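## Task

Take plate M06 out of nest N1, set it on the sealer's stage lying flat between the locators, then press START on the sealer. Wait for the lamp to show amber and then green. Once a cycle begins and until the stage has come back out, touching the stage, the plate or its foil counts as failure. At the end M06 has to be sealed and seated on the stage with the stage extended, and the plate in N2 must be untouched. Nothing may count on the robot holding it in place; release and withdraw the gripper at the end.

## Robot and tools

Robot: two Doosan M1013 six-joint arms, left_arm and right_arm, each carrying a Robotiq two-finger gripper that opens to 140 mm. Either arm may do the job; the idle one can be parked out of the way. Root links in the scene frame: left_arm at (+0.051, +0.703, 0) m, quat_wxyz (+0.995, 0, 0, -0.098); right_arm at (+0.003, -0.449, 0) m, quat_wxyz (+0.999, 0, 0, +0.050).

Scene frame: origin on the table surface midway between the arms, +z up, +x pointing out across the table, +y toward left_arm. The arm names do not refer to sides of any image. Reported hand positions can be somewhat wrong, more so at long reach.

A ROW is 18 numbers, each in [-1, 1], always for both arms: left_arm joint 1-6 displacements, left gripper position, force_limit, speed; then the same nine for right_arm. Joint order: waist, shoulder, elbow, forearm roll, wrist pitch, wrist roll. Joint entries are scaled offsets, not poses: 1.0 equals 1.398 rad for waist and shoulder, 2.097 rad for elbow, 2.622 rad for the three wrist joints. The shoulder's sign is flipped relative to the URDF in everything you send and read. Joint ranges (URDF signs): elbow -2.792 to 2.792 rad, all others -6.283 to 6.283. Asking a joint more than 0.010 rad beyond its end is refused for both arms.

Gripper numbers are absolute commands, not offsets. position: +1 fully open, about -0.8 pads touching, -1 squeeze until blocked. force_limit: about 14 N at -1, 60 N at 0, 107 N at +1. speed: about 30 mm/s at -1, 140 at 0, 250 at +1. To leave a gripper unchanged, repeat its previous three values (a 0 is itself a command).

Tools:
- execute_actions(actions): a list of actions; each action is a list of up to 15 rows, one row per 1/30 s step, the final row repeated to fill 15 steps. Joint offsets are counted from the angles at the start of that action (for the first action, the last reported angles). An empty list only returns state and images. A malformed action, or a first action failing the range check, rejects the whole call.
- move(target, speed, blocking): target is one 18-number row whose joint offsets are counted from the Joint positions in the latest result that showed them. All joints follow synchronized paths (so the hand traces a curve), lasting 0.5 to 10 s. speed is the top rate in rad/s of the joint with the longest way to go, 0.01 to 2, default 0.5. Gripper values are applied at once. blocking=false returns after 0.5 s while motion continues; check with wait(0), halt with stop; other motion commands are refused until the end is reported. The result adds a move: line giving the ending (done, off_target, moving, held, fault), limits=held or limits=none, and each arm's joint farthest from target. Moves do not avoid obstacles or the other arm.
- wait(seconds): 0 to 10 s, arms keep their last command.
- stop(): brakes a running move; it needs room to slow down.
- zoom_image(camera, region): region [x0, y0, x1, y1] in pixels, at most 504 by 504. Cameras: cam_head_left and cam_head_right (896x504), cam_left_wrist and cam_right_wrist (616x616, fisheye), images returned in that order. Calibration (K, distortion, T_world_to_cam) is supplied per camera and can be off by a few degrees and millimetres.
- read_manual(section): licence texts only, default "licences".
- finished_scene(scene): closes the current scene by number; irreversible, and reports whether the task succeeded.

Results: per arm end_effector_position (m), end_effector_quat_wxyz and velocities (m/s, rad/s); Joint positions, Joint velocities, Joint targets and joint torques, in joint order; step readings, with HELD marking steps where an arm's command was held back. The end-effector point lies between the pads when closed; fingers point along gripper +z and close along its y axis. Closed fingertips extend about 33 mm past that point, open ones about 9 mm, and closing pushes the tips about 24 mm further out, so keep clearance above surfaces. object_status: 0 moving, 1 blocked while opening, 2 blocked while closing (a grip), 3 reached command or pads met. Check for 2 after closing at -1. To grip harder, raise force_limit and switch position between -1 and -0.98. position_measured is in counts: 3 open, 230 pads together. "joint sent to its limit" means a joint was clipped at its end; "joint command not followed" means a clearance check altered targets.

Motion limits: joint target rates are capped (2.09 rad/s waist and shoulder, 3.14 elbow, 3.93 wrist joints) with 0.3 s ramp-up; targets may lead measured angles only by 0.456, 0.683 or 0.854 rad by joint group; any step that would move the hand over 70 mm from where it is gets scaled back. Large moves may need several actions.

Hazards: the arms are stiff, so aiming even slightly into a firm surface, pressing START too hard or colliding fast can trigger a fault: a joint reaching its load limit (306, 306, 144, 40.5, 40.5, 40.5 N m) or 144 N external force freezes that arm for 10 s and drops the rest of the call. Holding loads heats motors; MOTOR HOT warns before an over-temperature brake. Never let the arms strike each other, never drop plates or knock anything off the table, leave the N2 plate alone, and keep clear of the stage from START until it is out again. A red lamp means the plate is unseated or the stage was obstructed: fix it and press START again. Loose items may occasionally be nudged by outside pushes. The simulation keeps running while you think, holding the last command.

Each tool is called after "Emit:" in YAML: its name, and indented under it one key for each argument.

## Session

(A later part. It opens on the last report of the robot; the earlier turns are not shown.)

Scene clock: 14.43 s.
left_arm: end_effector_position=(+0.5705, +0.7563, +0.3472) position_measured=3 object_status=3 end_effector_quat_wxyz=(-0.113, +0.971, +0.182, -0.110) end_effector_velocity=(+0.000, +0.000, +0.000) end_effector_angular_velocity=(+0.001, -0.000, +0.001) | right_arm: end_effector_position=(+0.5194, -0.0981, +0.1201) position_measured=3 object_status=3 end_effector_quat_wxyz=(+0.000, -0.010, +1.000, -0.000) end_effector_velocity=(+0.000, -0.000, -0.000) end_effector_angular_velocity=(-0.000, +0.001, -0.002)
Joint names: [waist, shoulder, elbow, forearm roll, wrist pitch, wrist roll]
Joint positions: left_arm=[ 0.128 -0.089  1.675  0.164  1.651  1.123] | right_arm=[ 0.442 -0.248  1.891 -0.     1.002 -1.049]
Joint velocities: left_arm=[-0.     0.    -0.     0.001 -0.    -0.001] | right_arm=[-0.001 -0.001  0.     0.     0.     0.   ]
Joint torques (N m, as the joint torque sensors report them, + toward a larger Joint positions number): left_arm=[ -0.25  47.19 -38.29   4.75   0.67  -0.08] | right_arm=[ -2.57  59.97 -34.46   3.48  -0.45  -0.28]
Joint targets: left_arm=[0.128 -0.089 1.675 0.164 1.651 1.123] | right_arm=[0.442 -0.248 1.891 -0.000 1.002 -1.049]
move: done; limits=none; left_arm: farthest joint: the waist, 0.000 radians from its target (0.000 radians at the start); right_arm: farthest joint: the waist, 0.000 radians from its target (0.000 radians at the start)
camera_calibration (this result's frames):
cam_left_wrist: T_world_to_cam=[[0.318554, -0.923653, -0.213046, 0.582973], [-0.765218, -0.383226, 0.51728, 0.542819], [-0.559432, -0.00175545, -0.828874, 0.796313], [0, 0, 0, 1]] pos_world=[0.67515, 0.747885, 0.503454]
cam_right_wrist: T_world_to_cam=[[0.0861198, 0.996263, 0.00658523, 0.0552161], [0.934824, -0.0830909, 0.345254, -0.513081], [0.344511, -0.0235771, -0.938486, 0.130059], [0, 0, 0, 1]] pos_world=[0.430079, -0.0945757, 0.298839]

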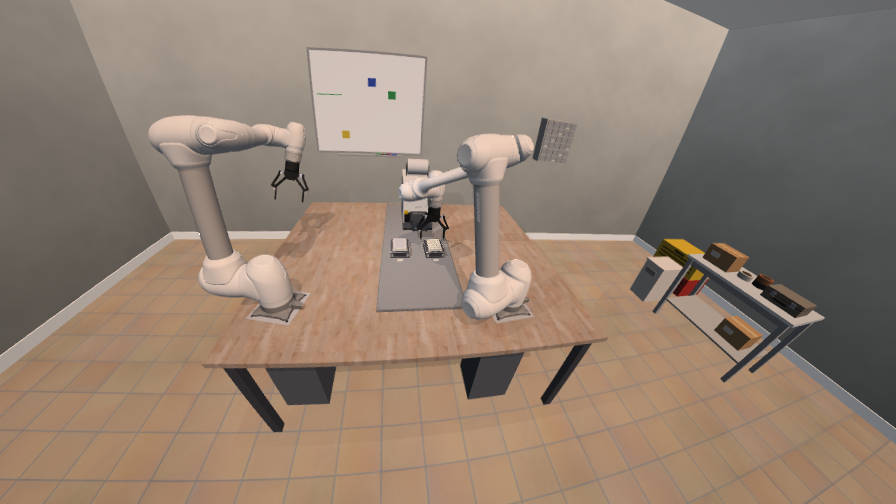

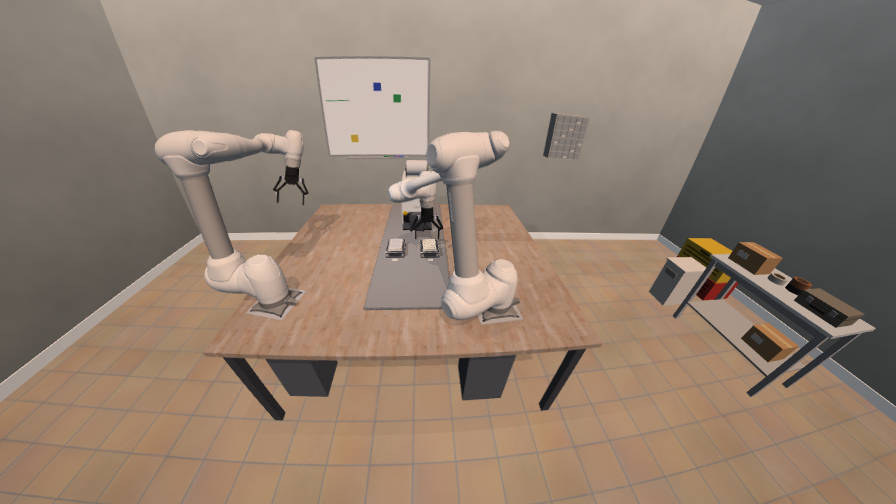

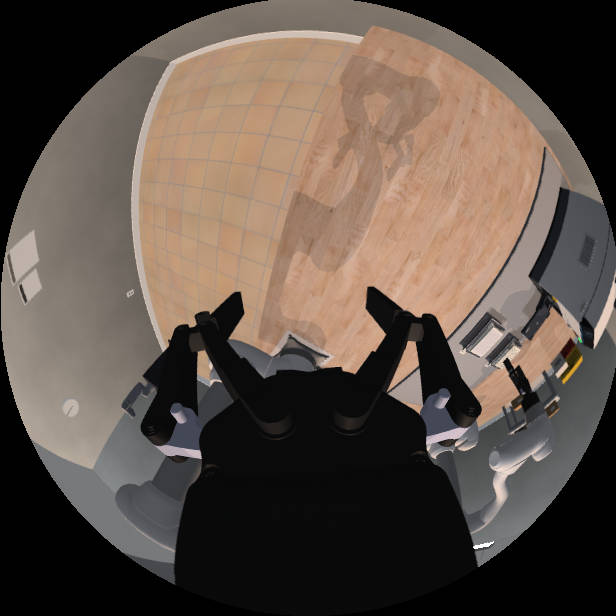

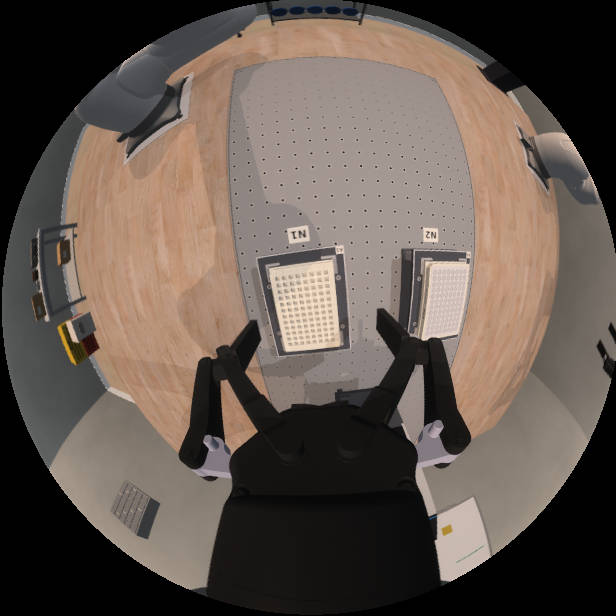

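Emit:
move:
  target: [0,0,0,0,0,0,1,0,0, -0.0079,-0.0124,0.0148,0,-0.0183,-0.0099,0.49,-0.5,0]
  speed: 0.1

Emit:
zoom_image:
  camera: "cam_right_wrist"
  region: [200, 200, 420, 420]

Emit:
zoom_image:
  camera: "cam_head_left"
  region: [400, 200, 470, 270]

Scene clock: 17.90 s.
left_arm: end_effector_position=(+0.5705, +0.7563, +0.3472) position_measured=3 object_status=3 end_effector_quat_wxyz=(-0.113, +0.971, +0.182, -0.110) end_effector_velocity=(+0.001, -0.000, +0.000) end_effector_angular_velocity=(-0.000, -0.003, +0.000) | right_arm: end_effector_position=(+0.5190, -0.1062, +0.0950) position_measured=67 object_status=3 end_effector_quat_wxyz=(-0.000, -0.017, +1.000, -0.000) end_effector_velocity=(+0.000, -0.000, +0.000) end_effector_angular_velocity=(-0.000, -0.001, -0.000)
Joint names: [waist, shoulder, elbow, forearm roll, wrist pitch, wrist roll]
Joint positions: left_arm=[ 0.128 -0.089  1.675  0.164  1.651  1.123] | right_arm=[ 0.431 -0.265  1.922 -0.     0.954 -1.075]
Joint velocities: left_arm=[ 0.     0.     0.    -0.    -0.002 -0.   ] | right_arm=[-0.     0.     0.    -0.001 -0.     0.   ]
Joint torques (N m, as the joint torque sensors report them, + toward a larger Joint positions number): left_arm=[ -0.41  45.78 -37.52   4.62   0.82  -0.24] | right_arm=[ -2.8   60.66 -33.33   3.39  -0.4   -0.35]
Joint targets: left_arm=[0.128 -0.089 1.675 0.164 1.651 1.123] | right_arm=[0.431 -0.265 1.922 -0.000 0.954 -1.075]
move: done; limits=none; left_arm: farthest joint: the waist, 0.000 radians from its target (0.000 radians at the start); right_arm: farthest joint: the waist, 0.000 radians from its target (0.011 radians at the start)
camera_calibration (this result's frames):
cam_left_wrist: T_world_to_cam=[[0.318554, -0.923653, -0.213045, 0.582973], [-0.765218, -0.383226, 0.51728, 0.542819], [-0.559432, -0.00175551, -0.828875, 0.796313], [0, 0, 0, 1]] pos_world=[0.67515, 0.747885, 0.503454]
cam_right_wrist: T_world_to_cam=[[0.0712718, 0.997436, 0.00639861, 0.0713781], [0.936076, -0.0691002, 0.344946, -0.503909], [0.344504, -0.0185953, -0.938601, 0.106932], [0, 0, 0, 1]] pos_world=[0.429771, -0.104027, 0.273731]

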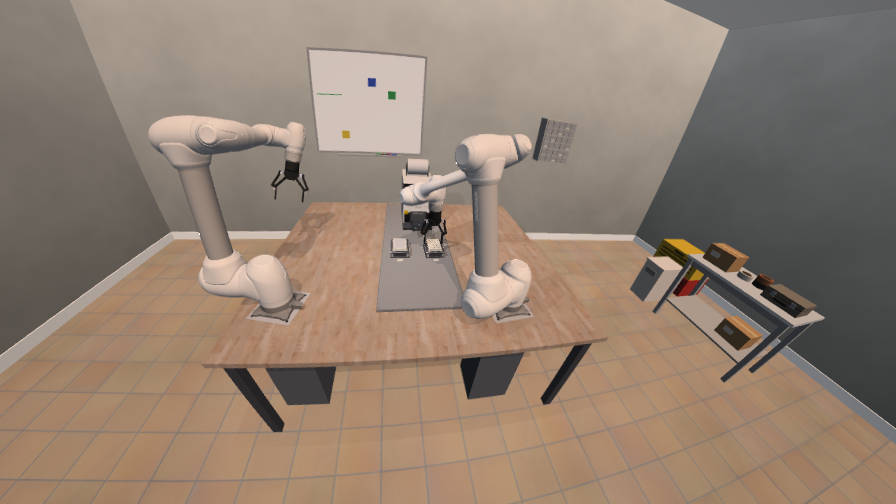

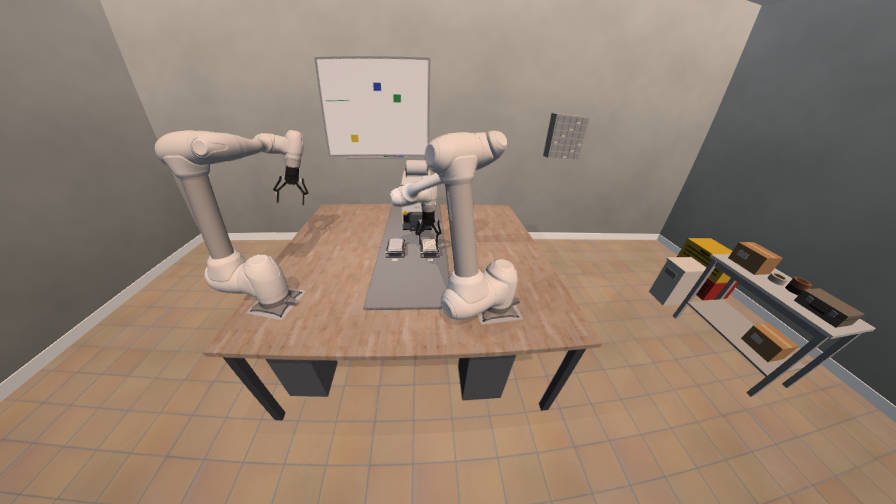

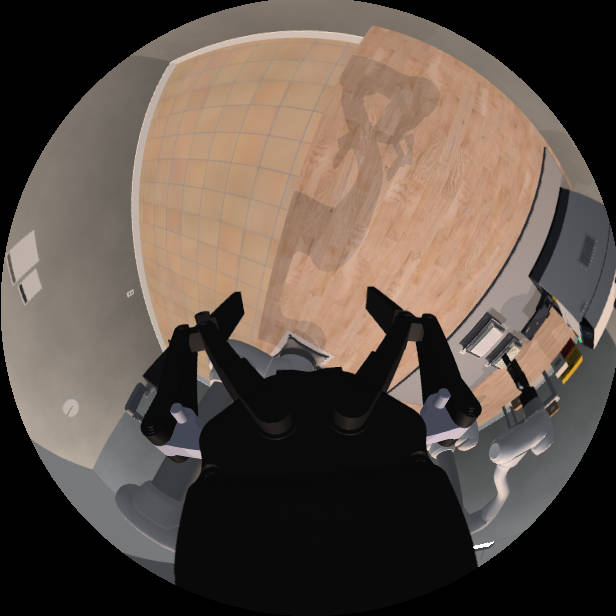

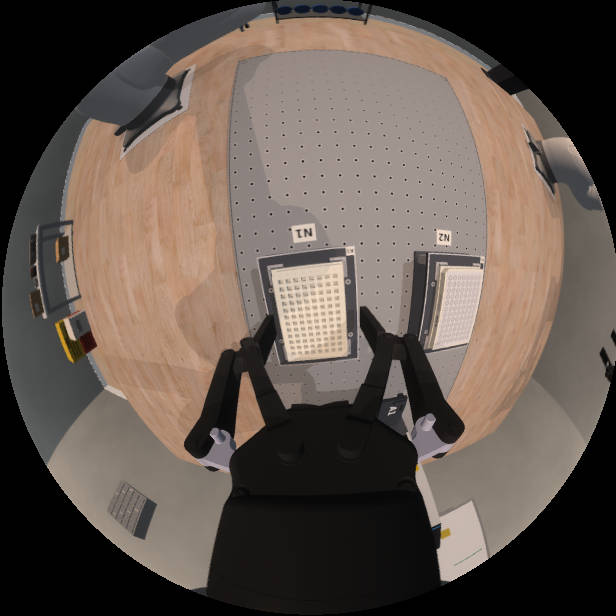

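Region (200, 200, 420, 420) of cam_right_wrist's 616x616 image, scaled by 2.291, with more detail than that image has.

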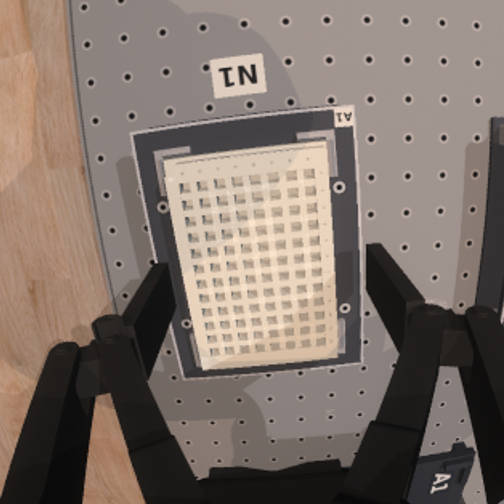

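Region (400, 200, 470, 270) of cam_head_left's 896x504 image, scaled by 7.200, with more detail than that image has.

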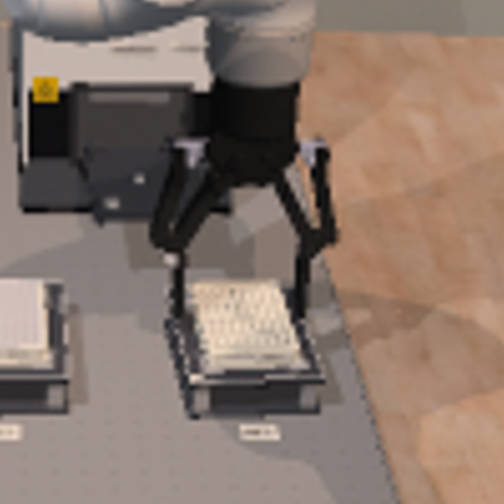

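Emit:
move:
  target: [0,0,0,0,0,0,1,0,0, -0.005,0.0027,0.0025,0,-0.0005,-0.0027,0.49,-0.5,0]
  speed: 0.1

Emit:
move:
  target: [0,0,0,0,0,0,1,0,0, 0,-0.0073,0.0039,0,-0.007,0,0.49,-0.5,0]
  speed: 0.03

Emit:
zoom_image:
  camera: "cam_right_wrist"
  region: [200, 200, 420, 420]

Emit:
zoom_image:
  camera: "cam_head_left"
  region: [400, 200, 470, 270]

Scene clock: 20.23 s.
left_arm: end_effector_position=(+0.5705, +0.7563, +0.3472) position_measured=3 object_status=3 end_effector_quat_wxyz=(-0.113, +0.971, +0.182, -0.110) end_effector_velocity=(+0.000, +0.000, -0.000) end_effector_angular_velocity=(+0.001, -0.000, -0.000) | right_arm: end_effector_position=(+0.5190, -0.1112, +0.0949) position_measured=67 object_status=3 end_effector_quat_wxyz=(-0.000, -0.018, +1.000, -0.000) end_effector_velocity=(+0.000, +0.000, +0.000) end_effector_angular_velocity=(+0.000, -0.001, +0.000)
Joint names: [waist, shoulder, elbow, forearm roll, wrist pitch, wrist roll]
Joint positions: left_arm=[ 0.128 -0.089  1.675  0.164  1.651  1.123] | right_arm=[ 0.424 -0.261  1.928 -0.     0.953 -1.082]
Joint velocities: left_arm=[-0.    -0.001  0.     0.001 -0.001 -0.   ] | right_arm=[ 0.  0. -0. -0. -0.  0.]
Joint torques (N m, as the joint torque sensors report them, + toward a larger Joint positions number): left_arm=[ -0.23  45.49 -37.74   4.66   0.79  -0.35] | right_arm=[ -2.9   61.01 -33.8    3.34  -0.45  -0.2 ]
Joint targets: left_arm=[0.128 -0.089 1.675 0.164 1.651 1.123] | right_arm=[0.424 -0.261 1.928 -0.000 0.953 -1.082]
move: done; limits=none; left_arm: farthest joint: the waist, 0.000 radians from its target (0.000 radians at the start); right_arm: farthest joint: the waist, 0.000 radians from its target (0.007 radians at the start)
camera_calibration (this result's frames):
cam_left_wrist: T_world_to_cam=[[0.318554, -0.923653, -0.213046, 0.582973], [-0.765218, -0.383226, 0.51728, 0.542819], [-0.559432, -0.00175541, -0.828874, 0.796313], [0, 0, 0, 1]] pos_world=[0.67515, 0.747885, 0.503454]
cam_right_wrist: T_world_to_cam=[[0.0711601, 0.997445, 0.00626932, 0.0764539], [0.936134, -0.0689533, 0.344816, -0.504206], [0.344368, -0.0186682, -0.938649, 0.10684], [0, 0, 0, 1]] pos_world=[0.429772, -0.109031, 0.273665]

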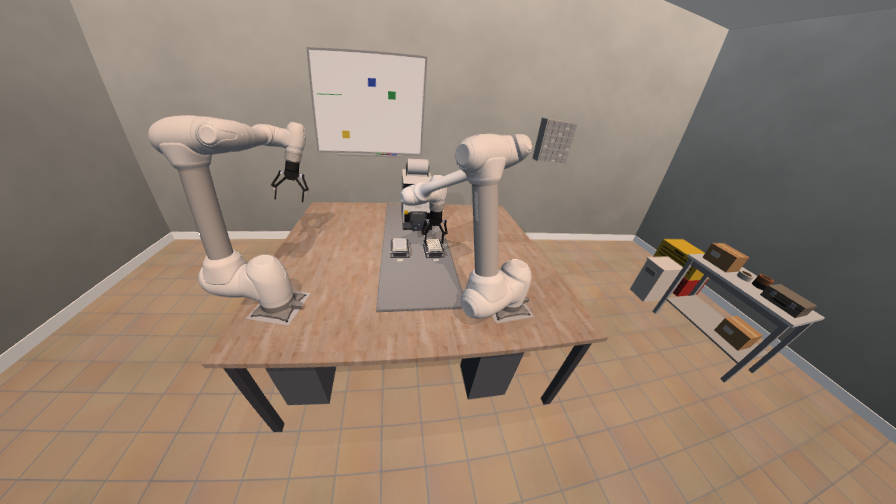

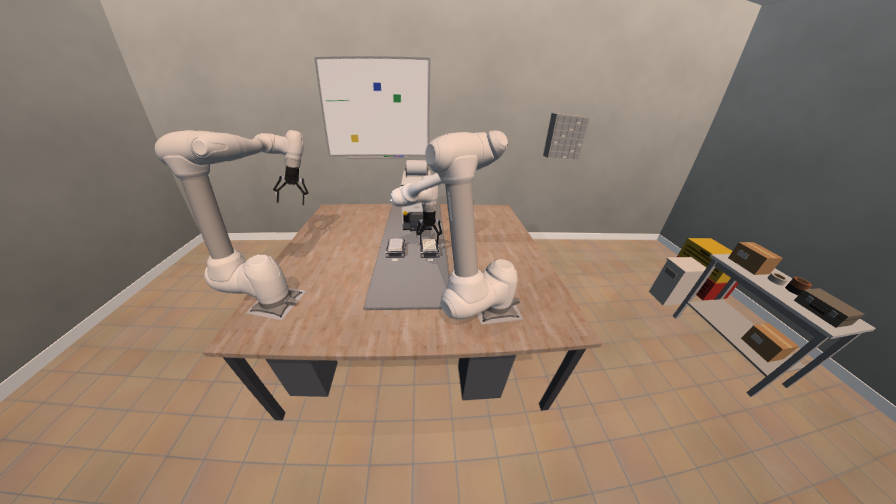

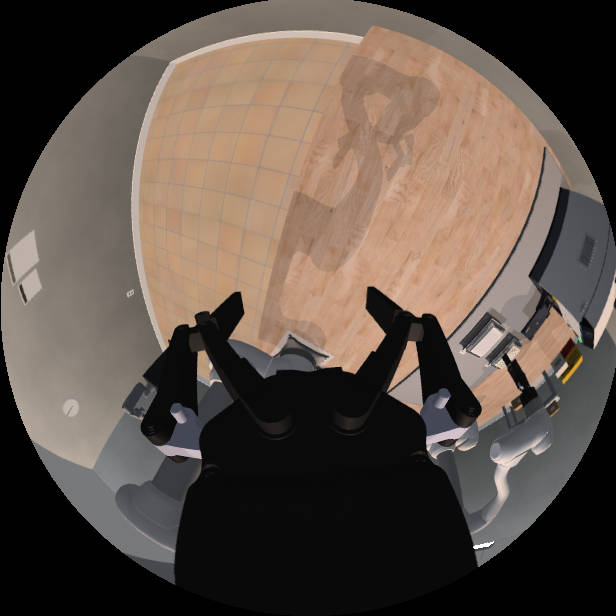

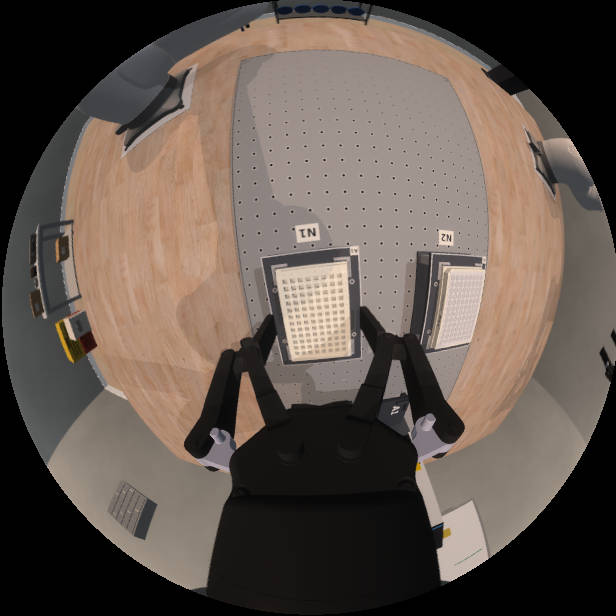

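Scene clock: 21.07 s.
left_arm: end_effector_position=(+0.5705, +0.7563, +0.3472) position_measured=3 object_status=3 end_effector_quat_wxyz=(-0.113, +0.971, +0.182, -0.110) end_effector_velocity=(+0.000, -0.000, -0.000) end_effector_angular_velocity=(-0.000, +0.001, +0.000) | right_arm: end_effector_position=(+0.5191, -0.1112, +0.0849) position_measured=67 object_status=3 end_effector_quat_wxyz=(-0.000, -0.018, +1.000, -0.000) end_effector_velocity=(-0.000, +0.000, -0.001) end_effector_angular_velocity=(-0.000, +0.001, +0.000)
Joint names: [waist, shoulder, elbow, forearm roll, wrist pitch, wrist roll]
Joint positions: left_arm=[ 0.128 -0.089  1.675  0.164  1.651  1.123] | right_arm=[ 0.424 -0.272  1.936 -0.     0.935 -1.082]
Joint velocities: left_arm=[ 0.    -0.001 -0.    -0.     0.    -0.   ] | right_arm=[ 0.001 -0.001  0.     0.    -0.     0.   ]
Joint torques (N m, as the joint torque sensors report them, + toward a larger Joint positions number): left_arm=[ -0.27  45.75 -37.98   4.43   0.87  -0.05] | right_arm=[ -3.05  60.96 -33.1    3.4   -0.37  -0.24]
Joint targets: left_arm=[0.128 -0.089 1.675 0.164 1.651 1.123] | right_arm=[0.424 -0.272 1.936 -0.000 0.935 -1.082]
move: done; limits=none; left_arm: farthest joint: the waist, 0.000 radians from its target (0.000 radians at the start); right_arm: farthest joint: the waist, 0.000 radians from its target (0.000 radians at the start)
camera_calibration (this result's frames):
cam_left_wrist: T_world_to_cam=[[0.318554, -0.923653, -0.213046, 0.582973], [-0.765218, -0.383226, 0.51728, 0.542819], [-0.559432, -0.00175544, -0.828874, 0.796313], [0, 0, 0, 1]] pos_world=[0.67515, 0.747885, 0.503454]
cam_right_wrist: T_world_to_cam=[[0.0711598, 0.997445, 0.00626296, 0.0764808], [0.936138, -0.068951, 0.344806, -0.50082], [0.344357, -0.0186733, -0.938653, 0.0974678], [0, 0, 0, 1]] pos_world=[0.429831, -0.108997, 0.263695]

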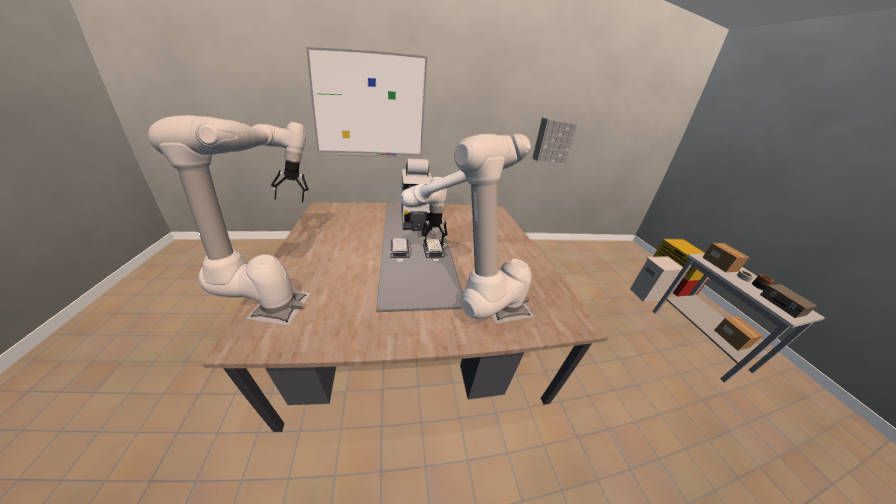

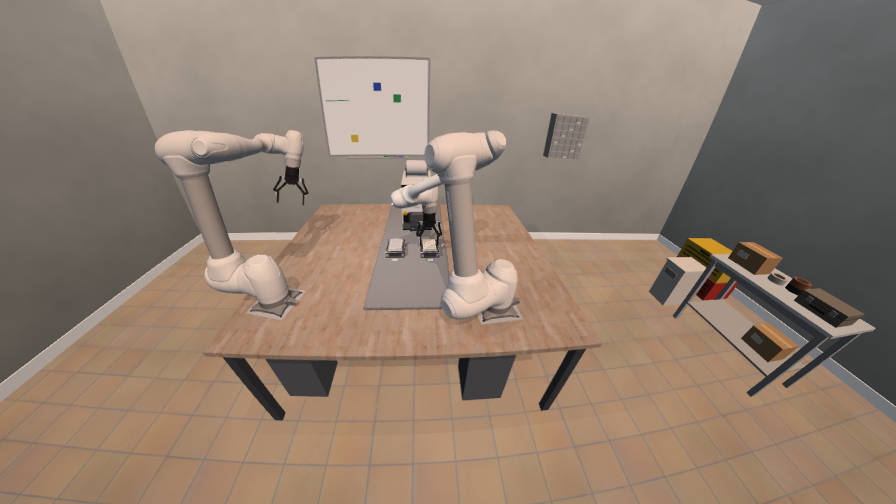

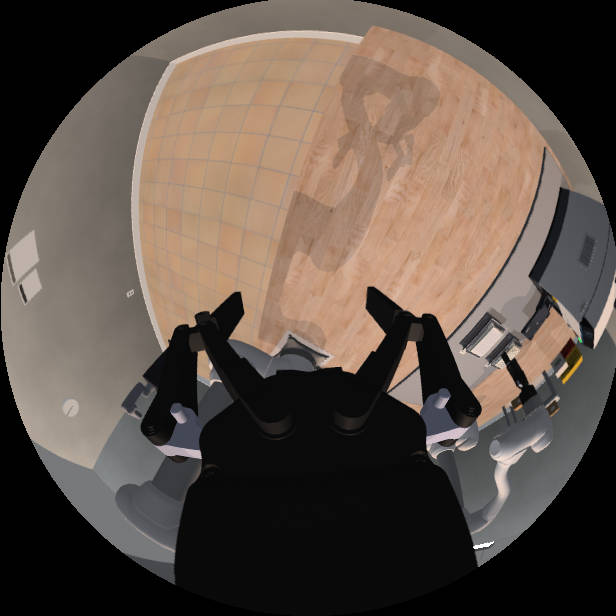

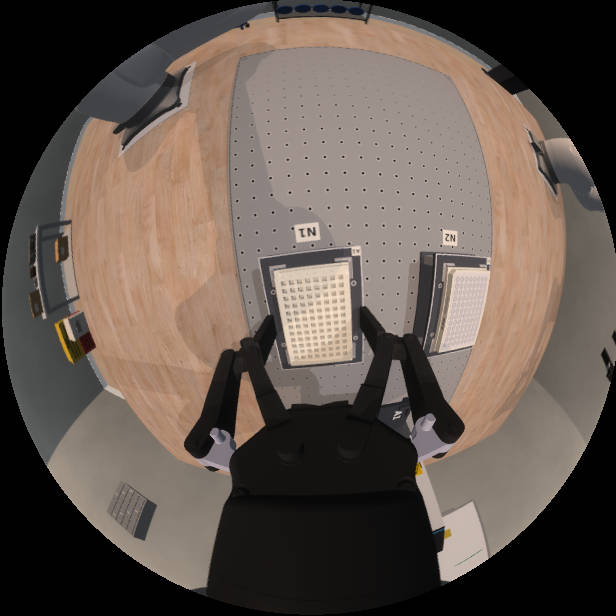

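Region (200, 200, 420, 420) of cam_right_wrist's 616x616 image, scaled by 2.291, with more detail than that image has.

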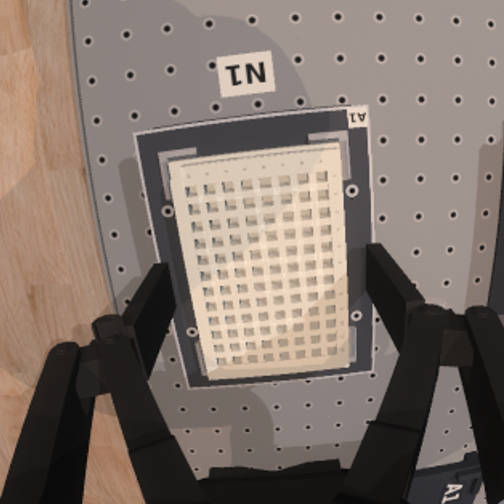

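Region (400, 200, 470, 270) of cam_head_left's 896x504 image, scaled by 7.200, with more detail than that image has.

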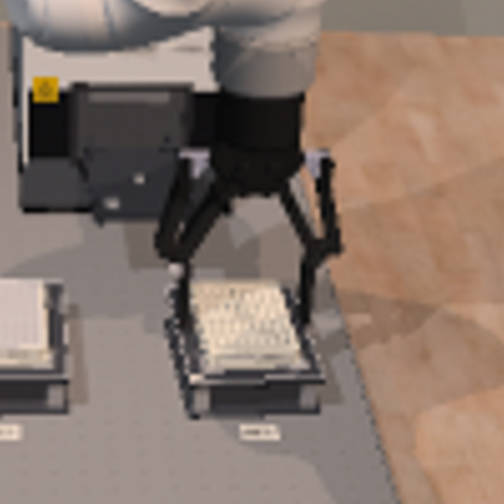

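Emit:
move:
  target: [0,0,0,0,0,0,1,0,0, 0,-0.0058,0.0031,0,-0.0056,0,0.49,-0.5,0]
  speed: 0.02

Emit:
zoom_image:
  camera: "cam_head_left"
  region: [400, 200, 470, 270]

Emit:
zoom_image:
  camera: "cam_right_wrist"
  region: [200, 200, 420, 420]

Scene clock: 22.63 s.
left_arm: end_effector_position=(+0.5705, +0.7563, +0.3472) position_measured=3 object_status=3 end_effector_quat_wxyz=(-0.113, +0.971, +0.182, -0.110) end_effector_velocity=(+0.000, +0.000, -0.000) end_effector_angular_velocity=(+0.001, +0.000, -0.000) | right_arm: end_effector_position=(+0.5190, -0.1112, +0.0770) position_measured=67 object_status=3 end_effector_quat_wxyz=(-0.000, -0.018, +1.000, -0.000) end_effector_velocity=(-0.000, -0.001, +0.000) end_effector_angular_velocity=(-0.001, -0.000, -0.000)
Joint names: [waist, shoulder, elbow, forearm roll, wrist pitch, wrist roll]
Joint positions: left_arm=[ 0.128 -0.089  1.675  0.164  1.651  1.123] | right_arm=[ 0.424 -0.28   1.942 -0.     0.92  -1.082]
Joint velocities: left_arm=[-0.    -0.001 -0.     0.001 -0.     0.   ] | right_arm=[-0.001  0.001  0.001 -0.001  0.     0.   ]
Joint torques (N m, as the joint torque sensors report them, + toward a larger Joint positions number): left_arm=[ -1.02  46.54 -38.67   4.57   0.94   0.04] | right_arm=[ -3.22  61.74 -32.93   3.31  -0.45  -0.2 ]
Joint targets: left_arm=[0.128 -0.089 1.675 0.164 1.651 1.123] | right_arm=[0.424 -0.280 1.942 -0.000 0.920 -1.082]
move: done; limits=none; left_arm: farthest joint: the waist, 0.000 radians from its target (0.000 radians at the start); right_arm: farthest joint: the waist, 0.000 radians from its target (0.000 radians at the start)
camera_calibration (this result's frames):
cam_left_wrist: T_world_to_cam=[[0.318554, -0.923653, -0.213046, 0.582973], [-0.765218, -0.383226, 0.51728, 0.542819], [-0.559432, -0.00175546, -0.828874, 0.796313], [0, 0, 0, 1]] pos_world=[0.67515, 0.747885, 0.503454]
cam_right_wrist: T_world_to_cam=[[0.0711585, 0.997445, 0.0063064, 0.076549], [0.936115, -0.0689636, 0.344865, -0.498062], [0.344419, -0.0186365, -0.938631, 0.0900389], [0, 0, 0, 1]] pos_world=[0.429785, -0.109024, 0.255795]

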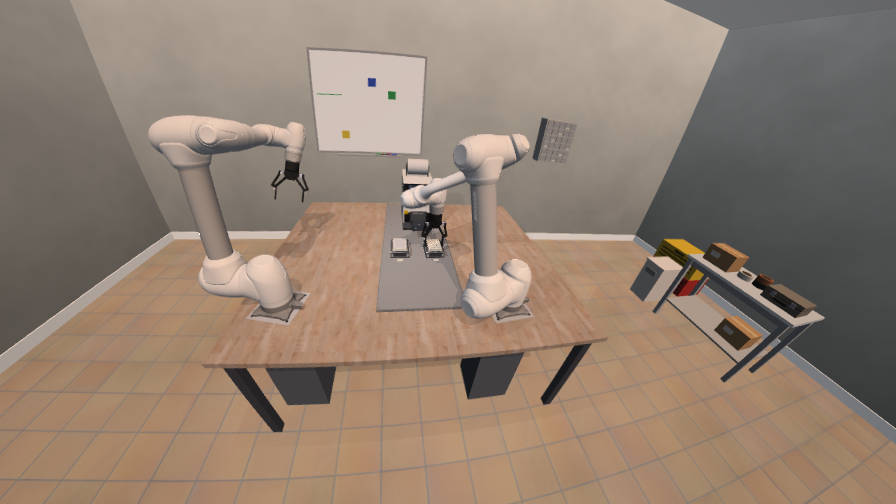

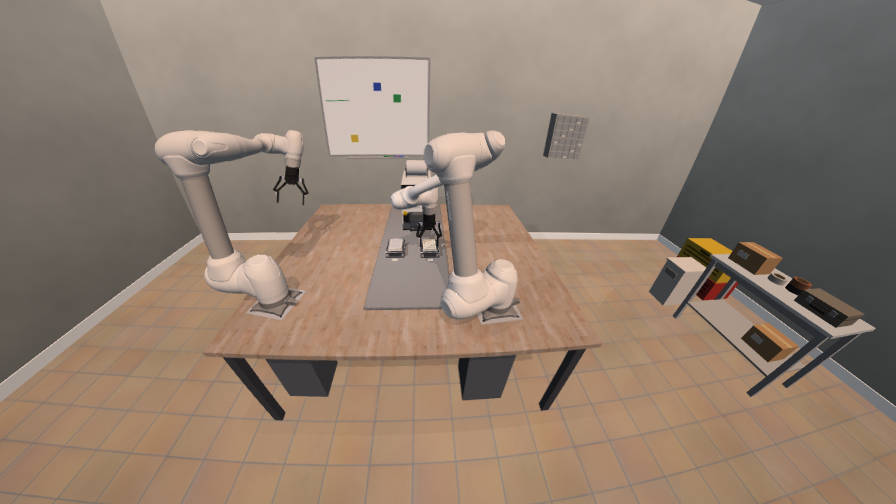

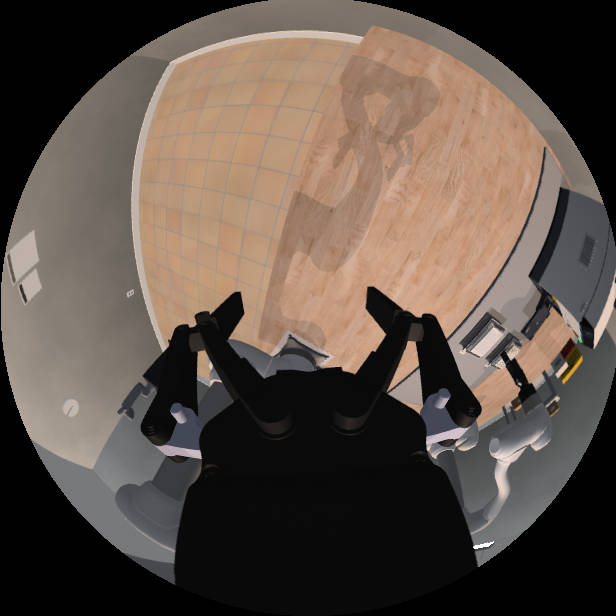

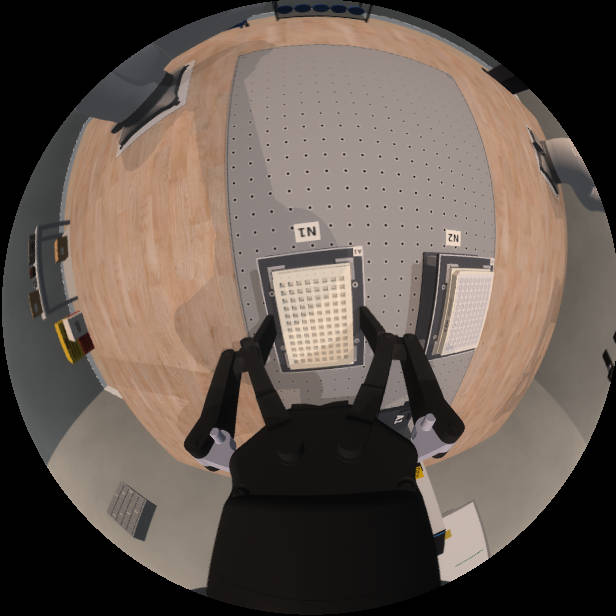

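Region (400, 200, 470, 270) of cam_head_left's 896x504 image, scaled by 7.200, with more detail than that image has.

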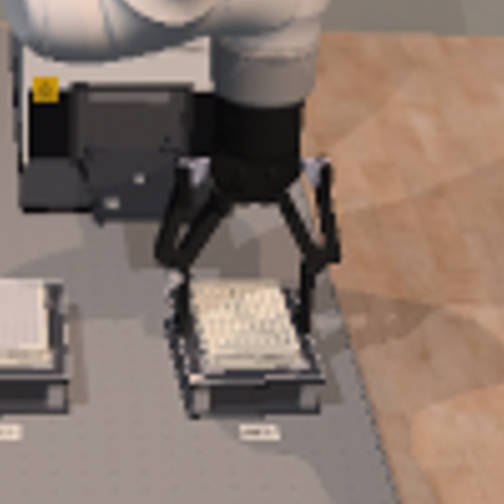

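Region (200, 200, 420, 420) of cam_right_wrist's 616x616 image, scaled by 2.291, with more detail than that image has.

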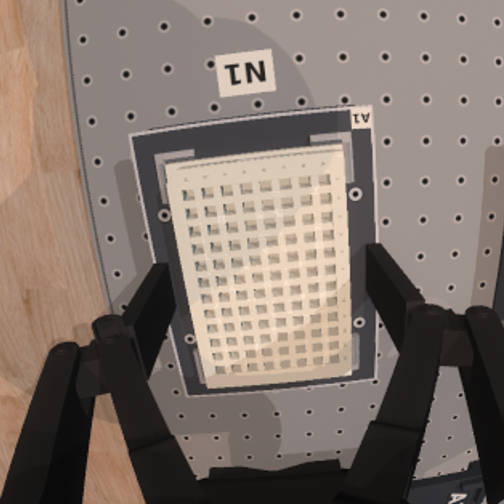

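Emit:
move:
  target: [0,0,0,0,0,0,1,0,0, 0,-0.0036,0.0019,0,-0.0035,0,0.49,-0.5,0]
  speed: 0.01

Emit:
zoom_image:
  camera: "cam_head_left"
  region: [410, 220, 460, 270]

Scene clock: 33.80 s.
left_arm: end_effector_position=(+0.5705, +0.7563, +0.3472) position_measured=3 object_status=3 end_effector_quat_wxyz=(-0.113, +0.971, +0.182, -0.110) end_effector_velocity=(-0.000, +0.000, +0.000) end_effector_angular_velocity=(+0.000, +0.000, +0.001) | right_arm: end_effector_position=(+0.5192, -0.1111, +0.0752) position_measured=67 object_status=3 end_effector_quat_wxyz=(+0.000, -0.018, +1.000, +0.000) end_effector_velocity=(-0.000, +0.000, -0.000) end_effector_angular_velocity=(+0.000, +0.000, +0.001)
Joint names: [waist, shoulder, elbow, forearm roll, wrist pitch, wrist roll]
Joint positions: left_arm=[ 0.128 -0.089  1.675  0.164  1.651  1.123] | right_arm=[ 0.424 -0.281  1.944 -0.     0.915 -1.082]
Joint velocities: left_arm=[ 0.     0.    -0.     0.     0.001 -0.001] | right_arm=[ 0.001 -0.    -0.     0.     0.    -0.001]
Joint torques (N m, as the joint torque sensors report them, + toward a larger Joint positions number): left_arm=[  0.17  45.19 -37.73   4.43   0.85  -0.33] | right_arm=[ -3.4   45.7  -29.27   3.1   -4.86   0.43]
Joint targets: left_arm=[0.128 -0.089 1.675 0.164 1.651 1.123] | right_arm=[0.424 -0.281 1.944 -0.000 0.915 -1.082]
FORCE FAULT: contact force on the right arm reached its limit, and that arm stopped for 10 seconds. The contact can be on any part of that arm, not only on its tool. That time counts as 19 of the actions that you can send in this scene. That arm's remaining commands of this call were not run. That arm holds still and accepts commands again. Move the arm away from the contact; if what it grips holds it there, let go first. Pushing or pulling that hard again can fault the arm again.
move: fault (right_arm); limits=none; left_arm: farthest joint: the waist, 0.000 radians from its target (0.000 radians at the start); right_arm: farthest joint: the shoulder, 0.004 radians from its target (0.005 radians at the start)
camera_calibration (this result's frames):
cam_left_wrist: T_world_to_cam=[[0.318554, -0.923653, -0.213046, 0.582973], [-0.765218, -0.383226, 0.51728, 0.542819], [-0.559432, -0.00175542, -0.828874, 0.796313], [0, 0, 0, 1]] pos_world=[0.67515, 0.747885, 0.503454]
cam_right_wrist: T_world_to_cam=[[0.071109, 0.997444, 0.00697313, 0.076421], [0.935763, -0.0691291, 0.345787, -0.497487], [0.345385, -0.0180634, -0.938287, 0.0877734], [0, 0, 0, 1]] pos_world=[0.42978, -0.109031, 0.253848]

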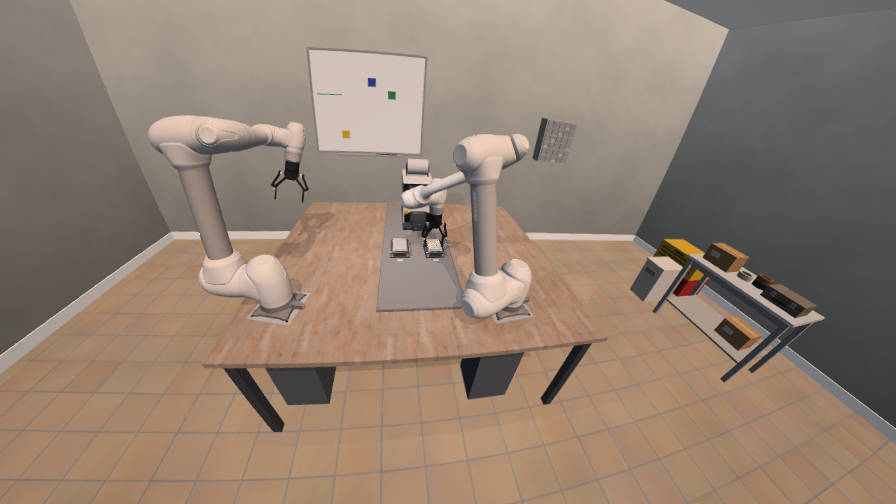

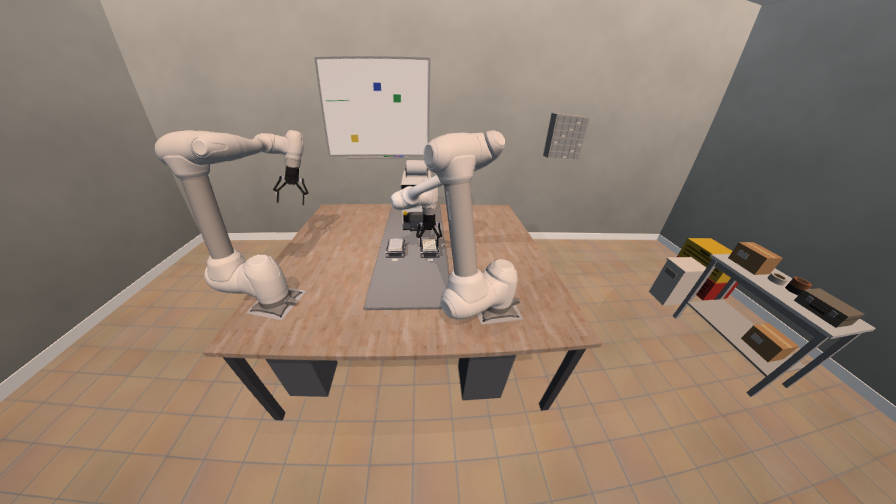

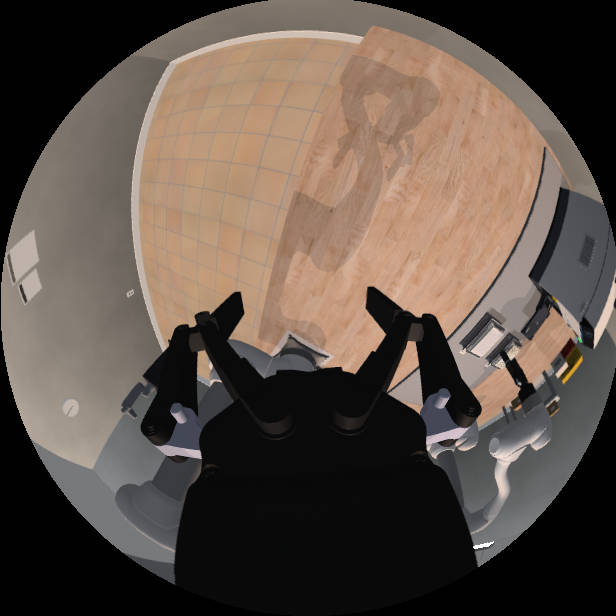

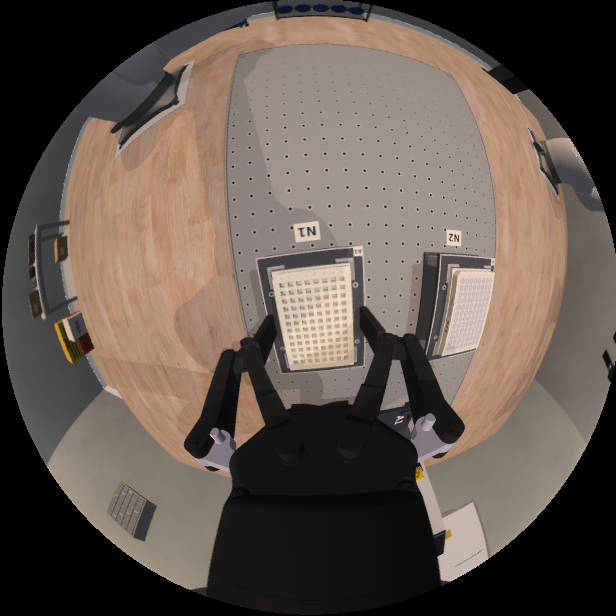

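Region (410, 220, 460, 270) of cam_head_left's 896x504 image, scaled by 10.080, with more detail than that image has.

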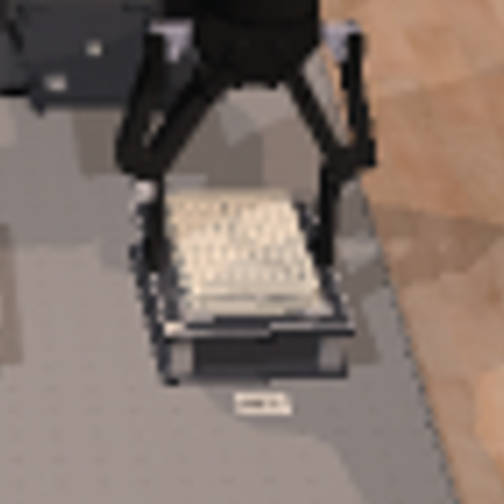

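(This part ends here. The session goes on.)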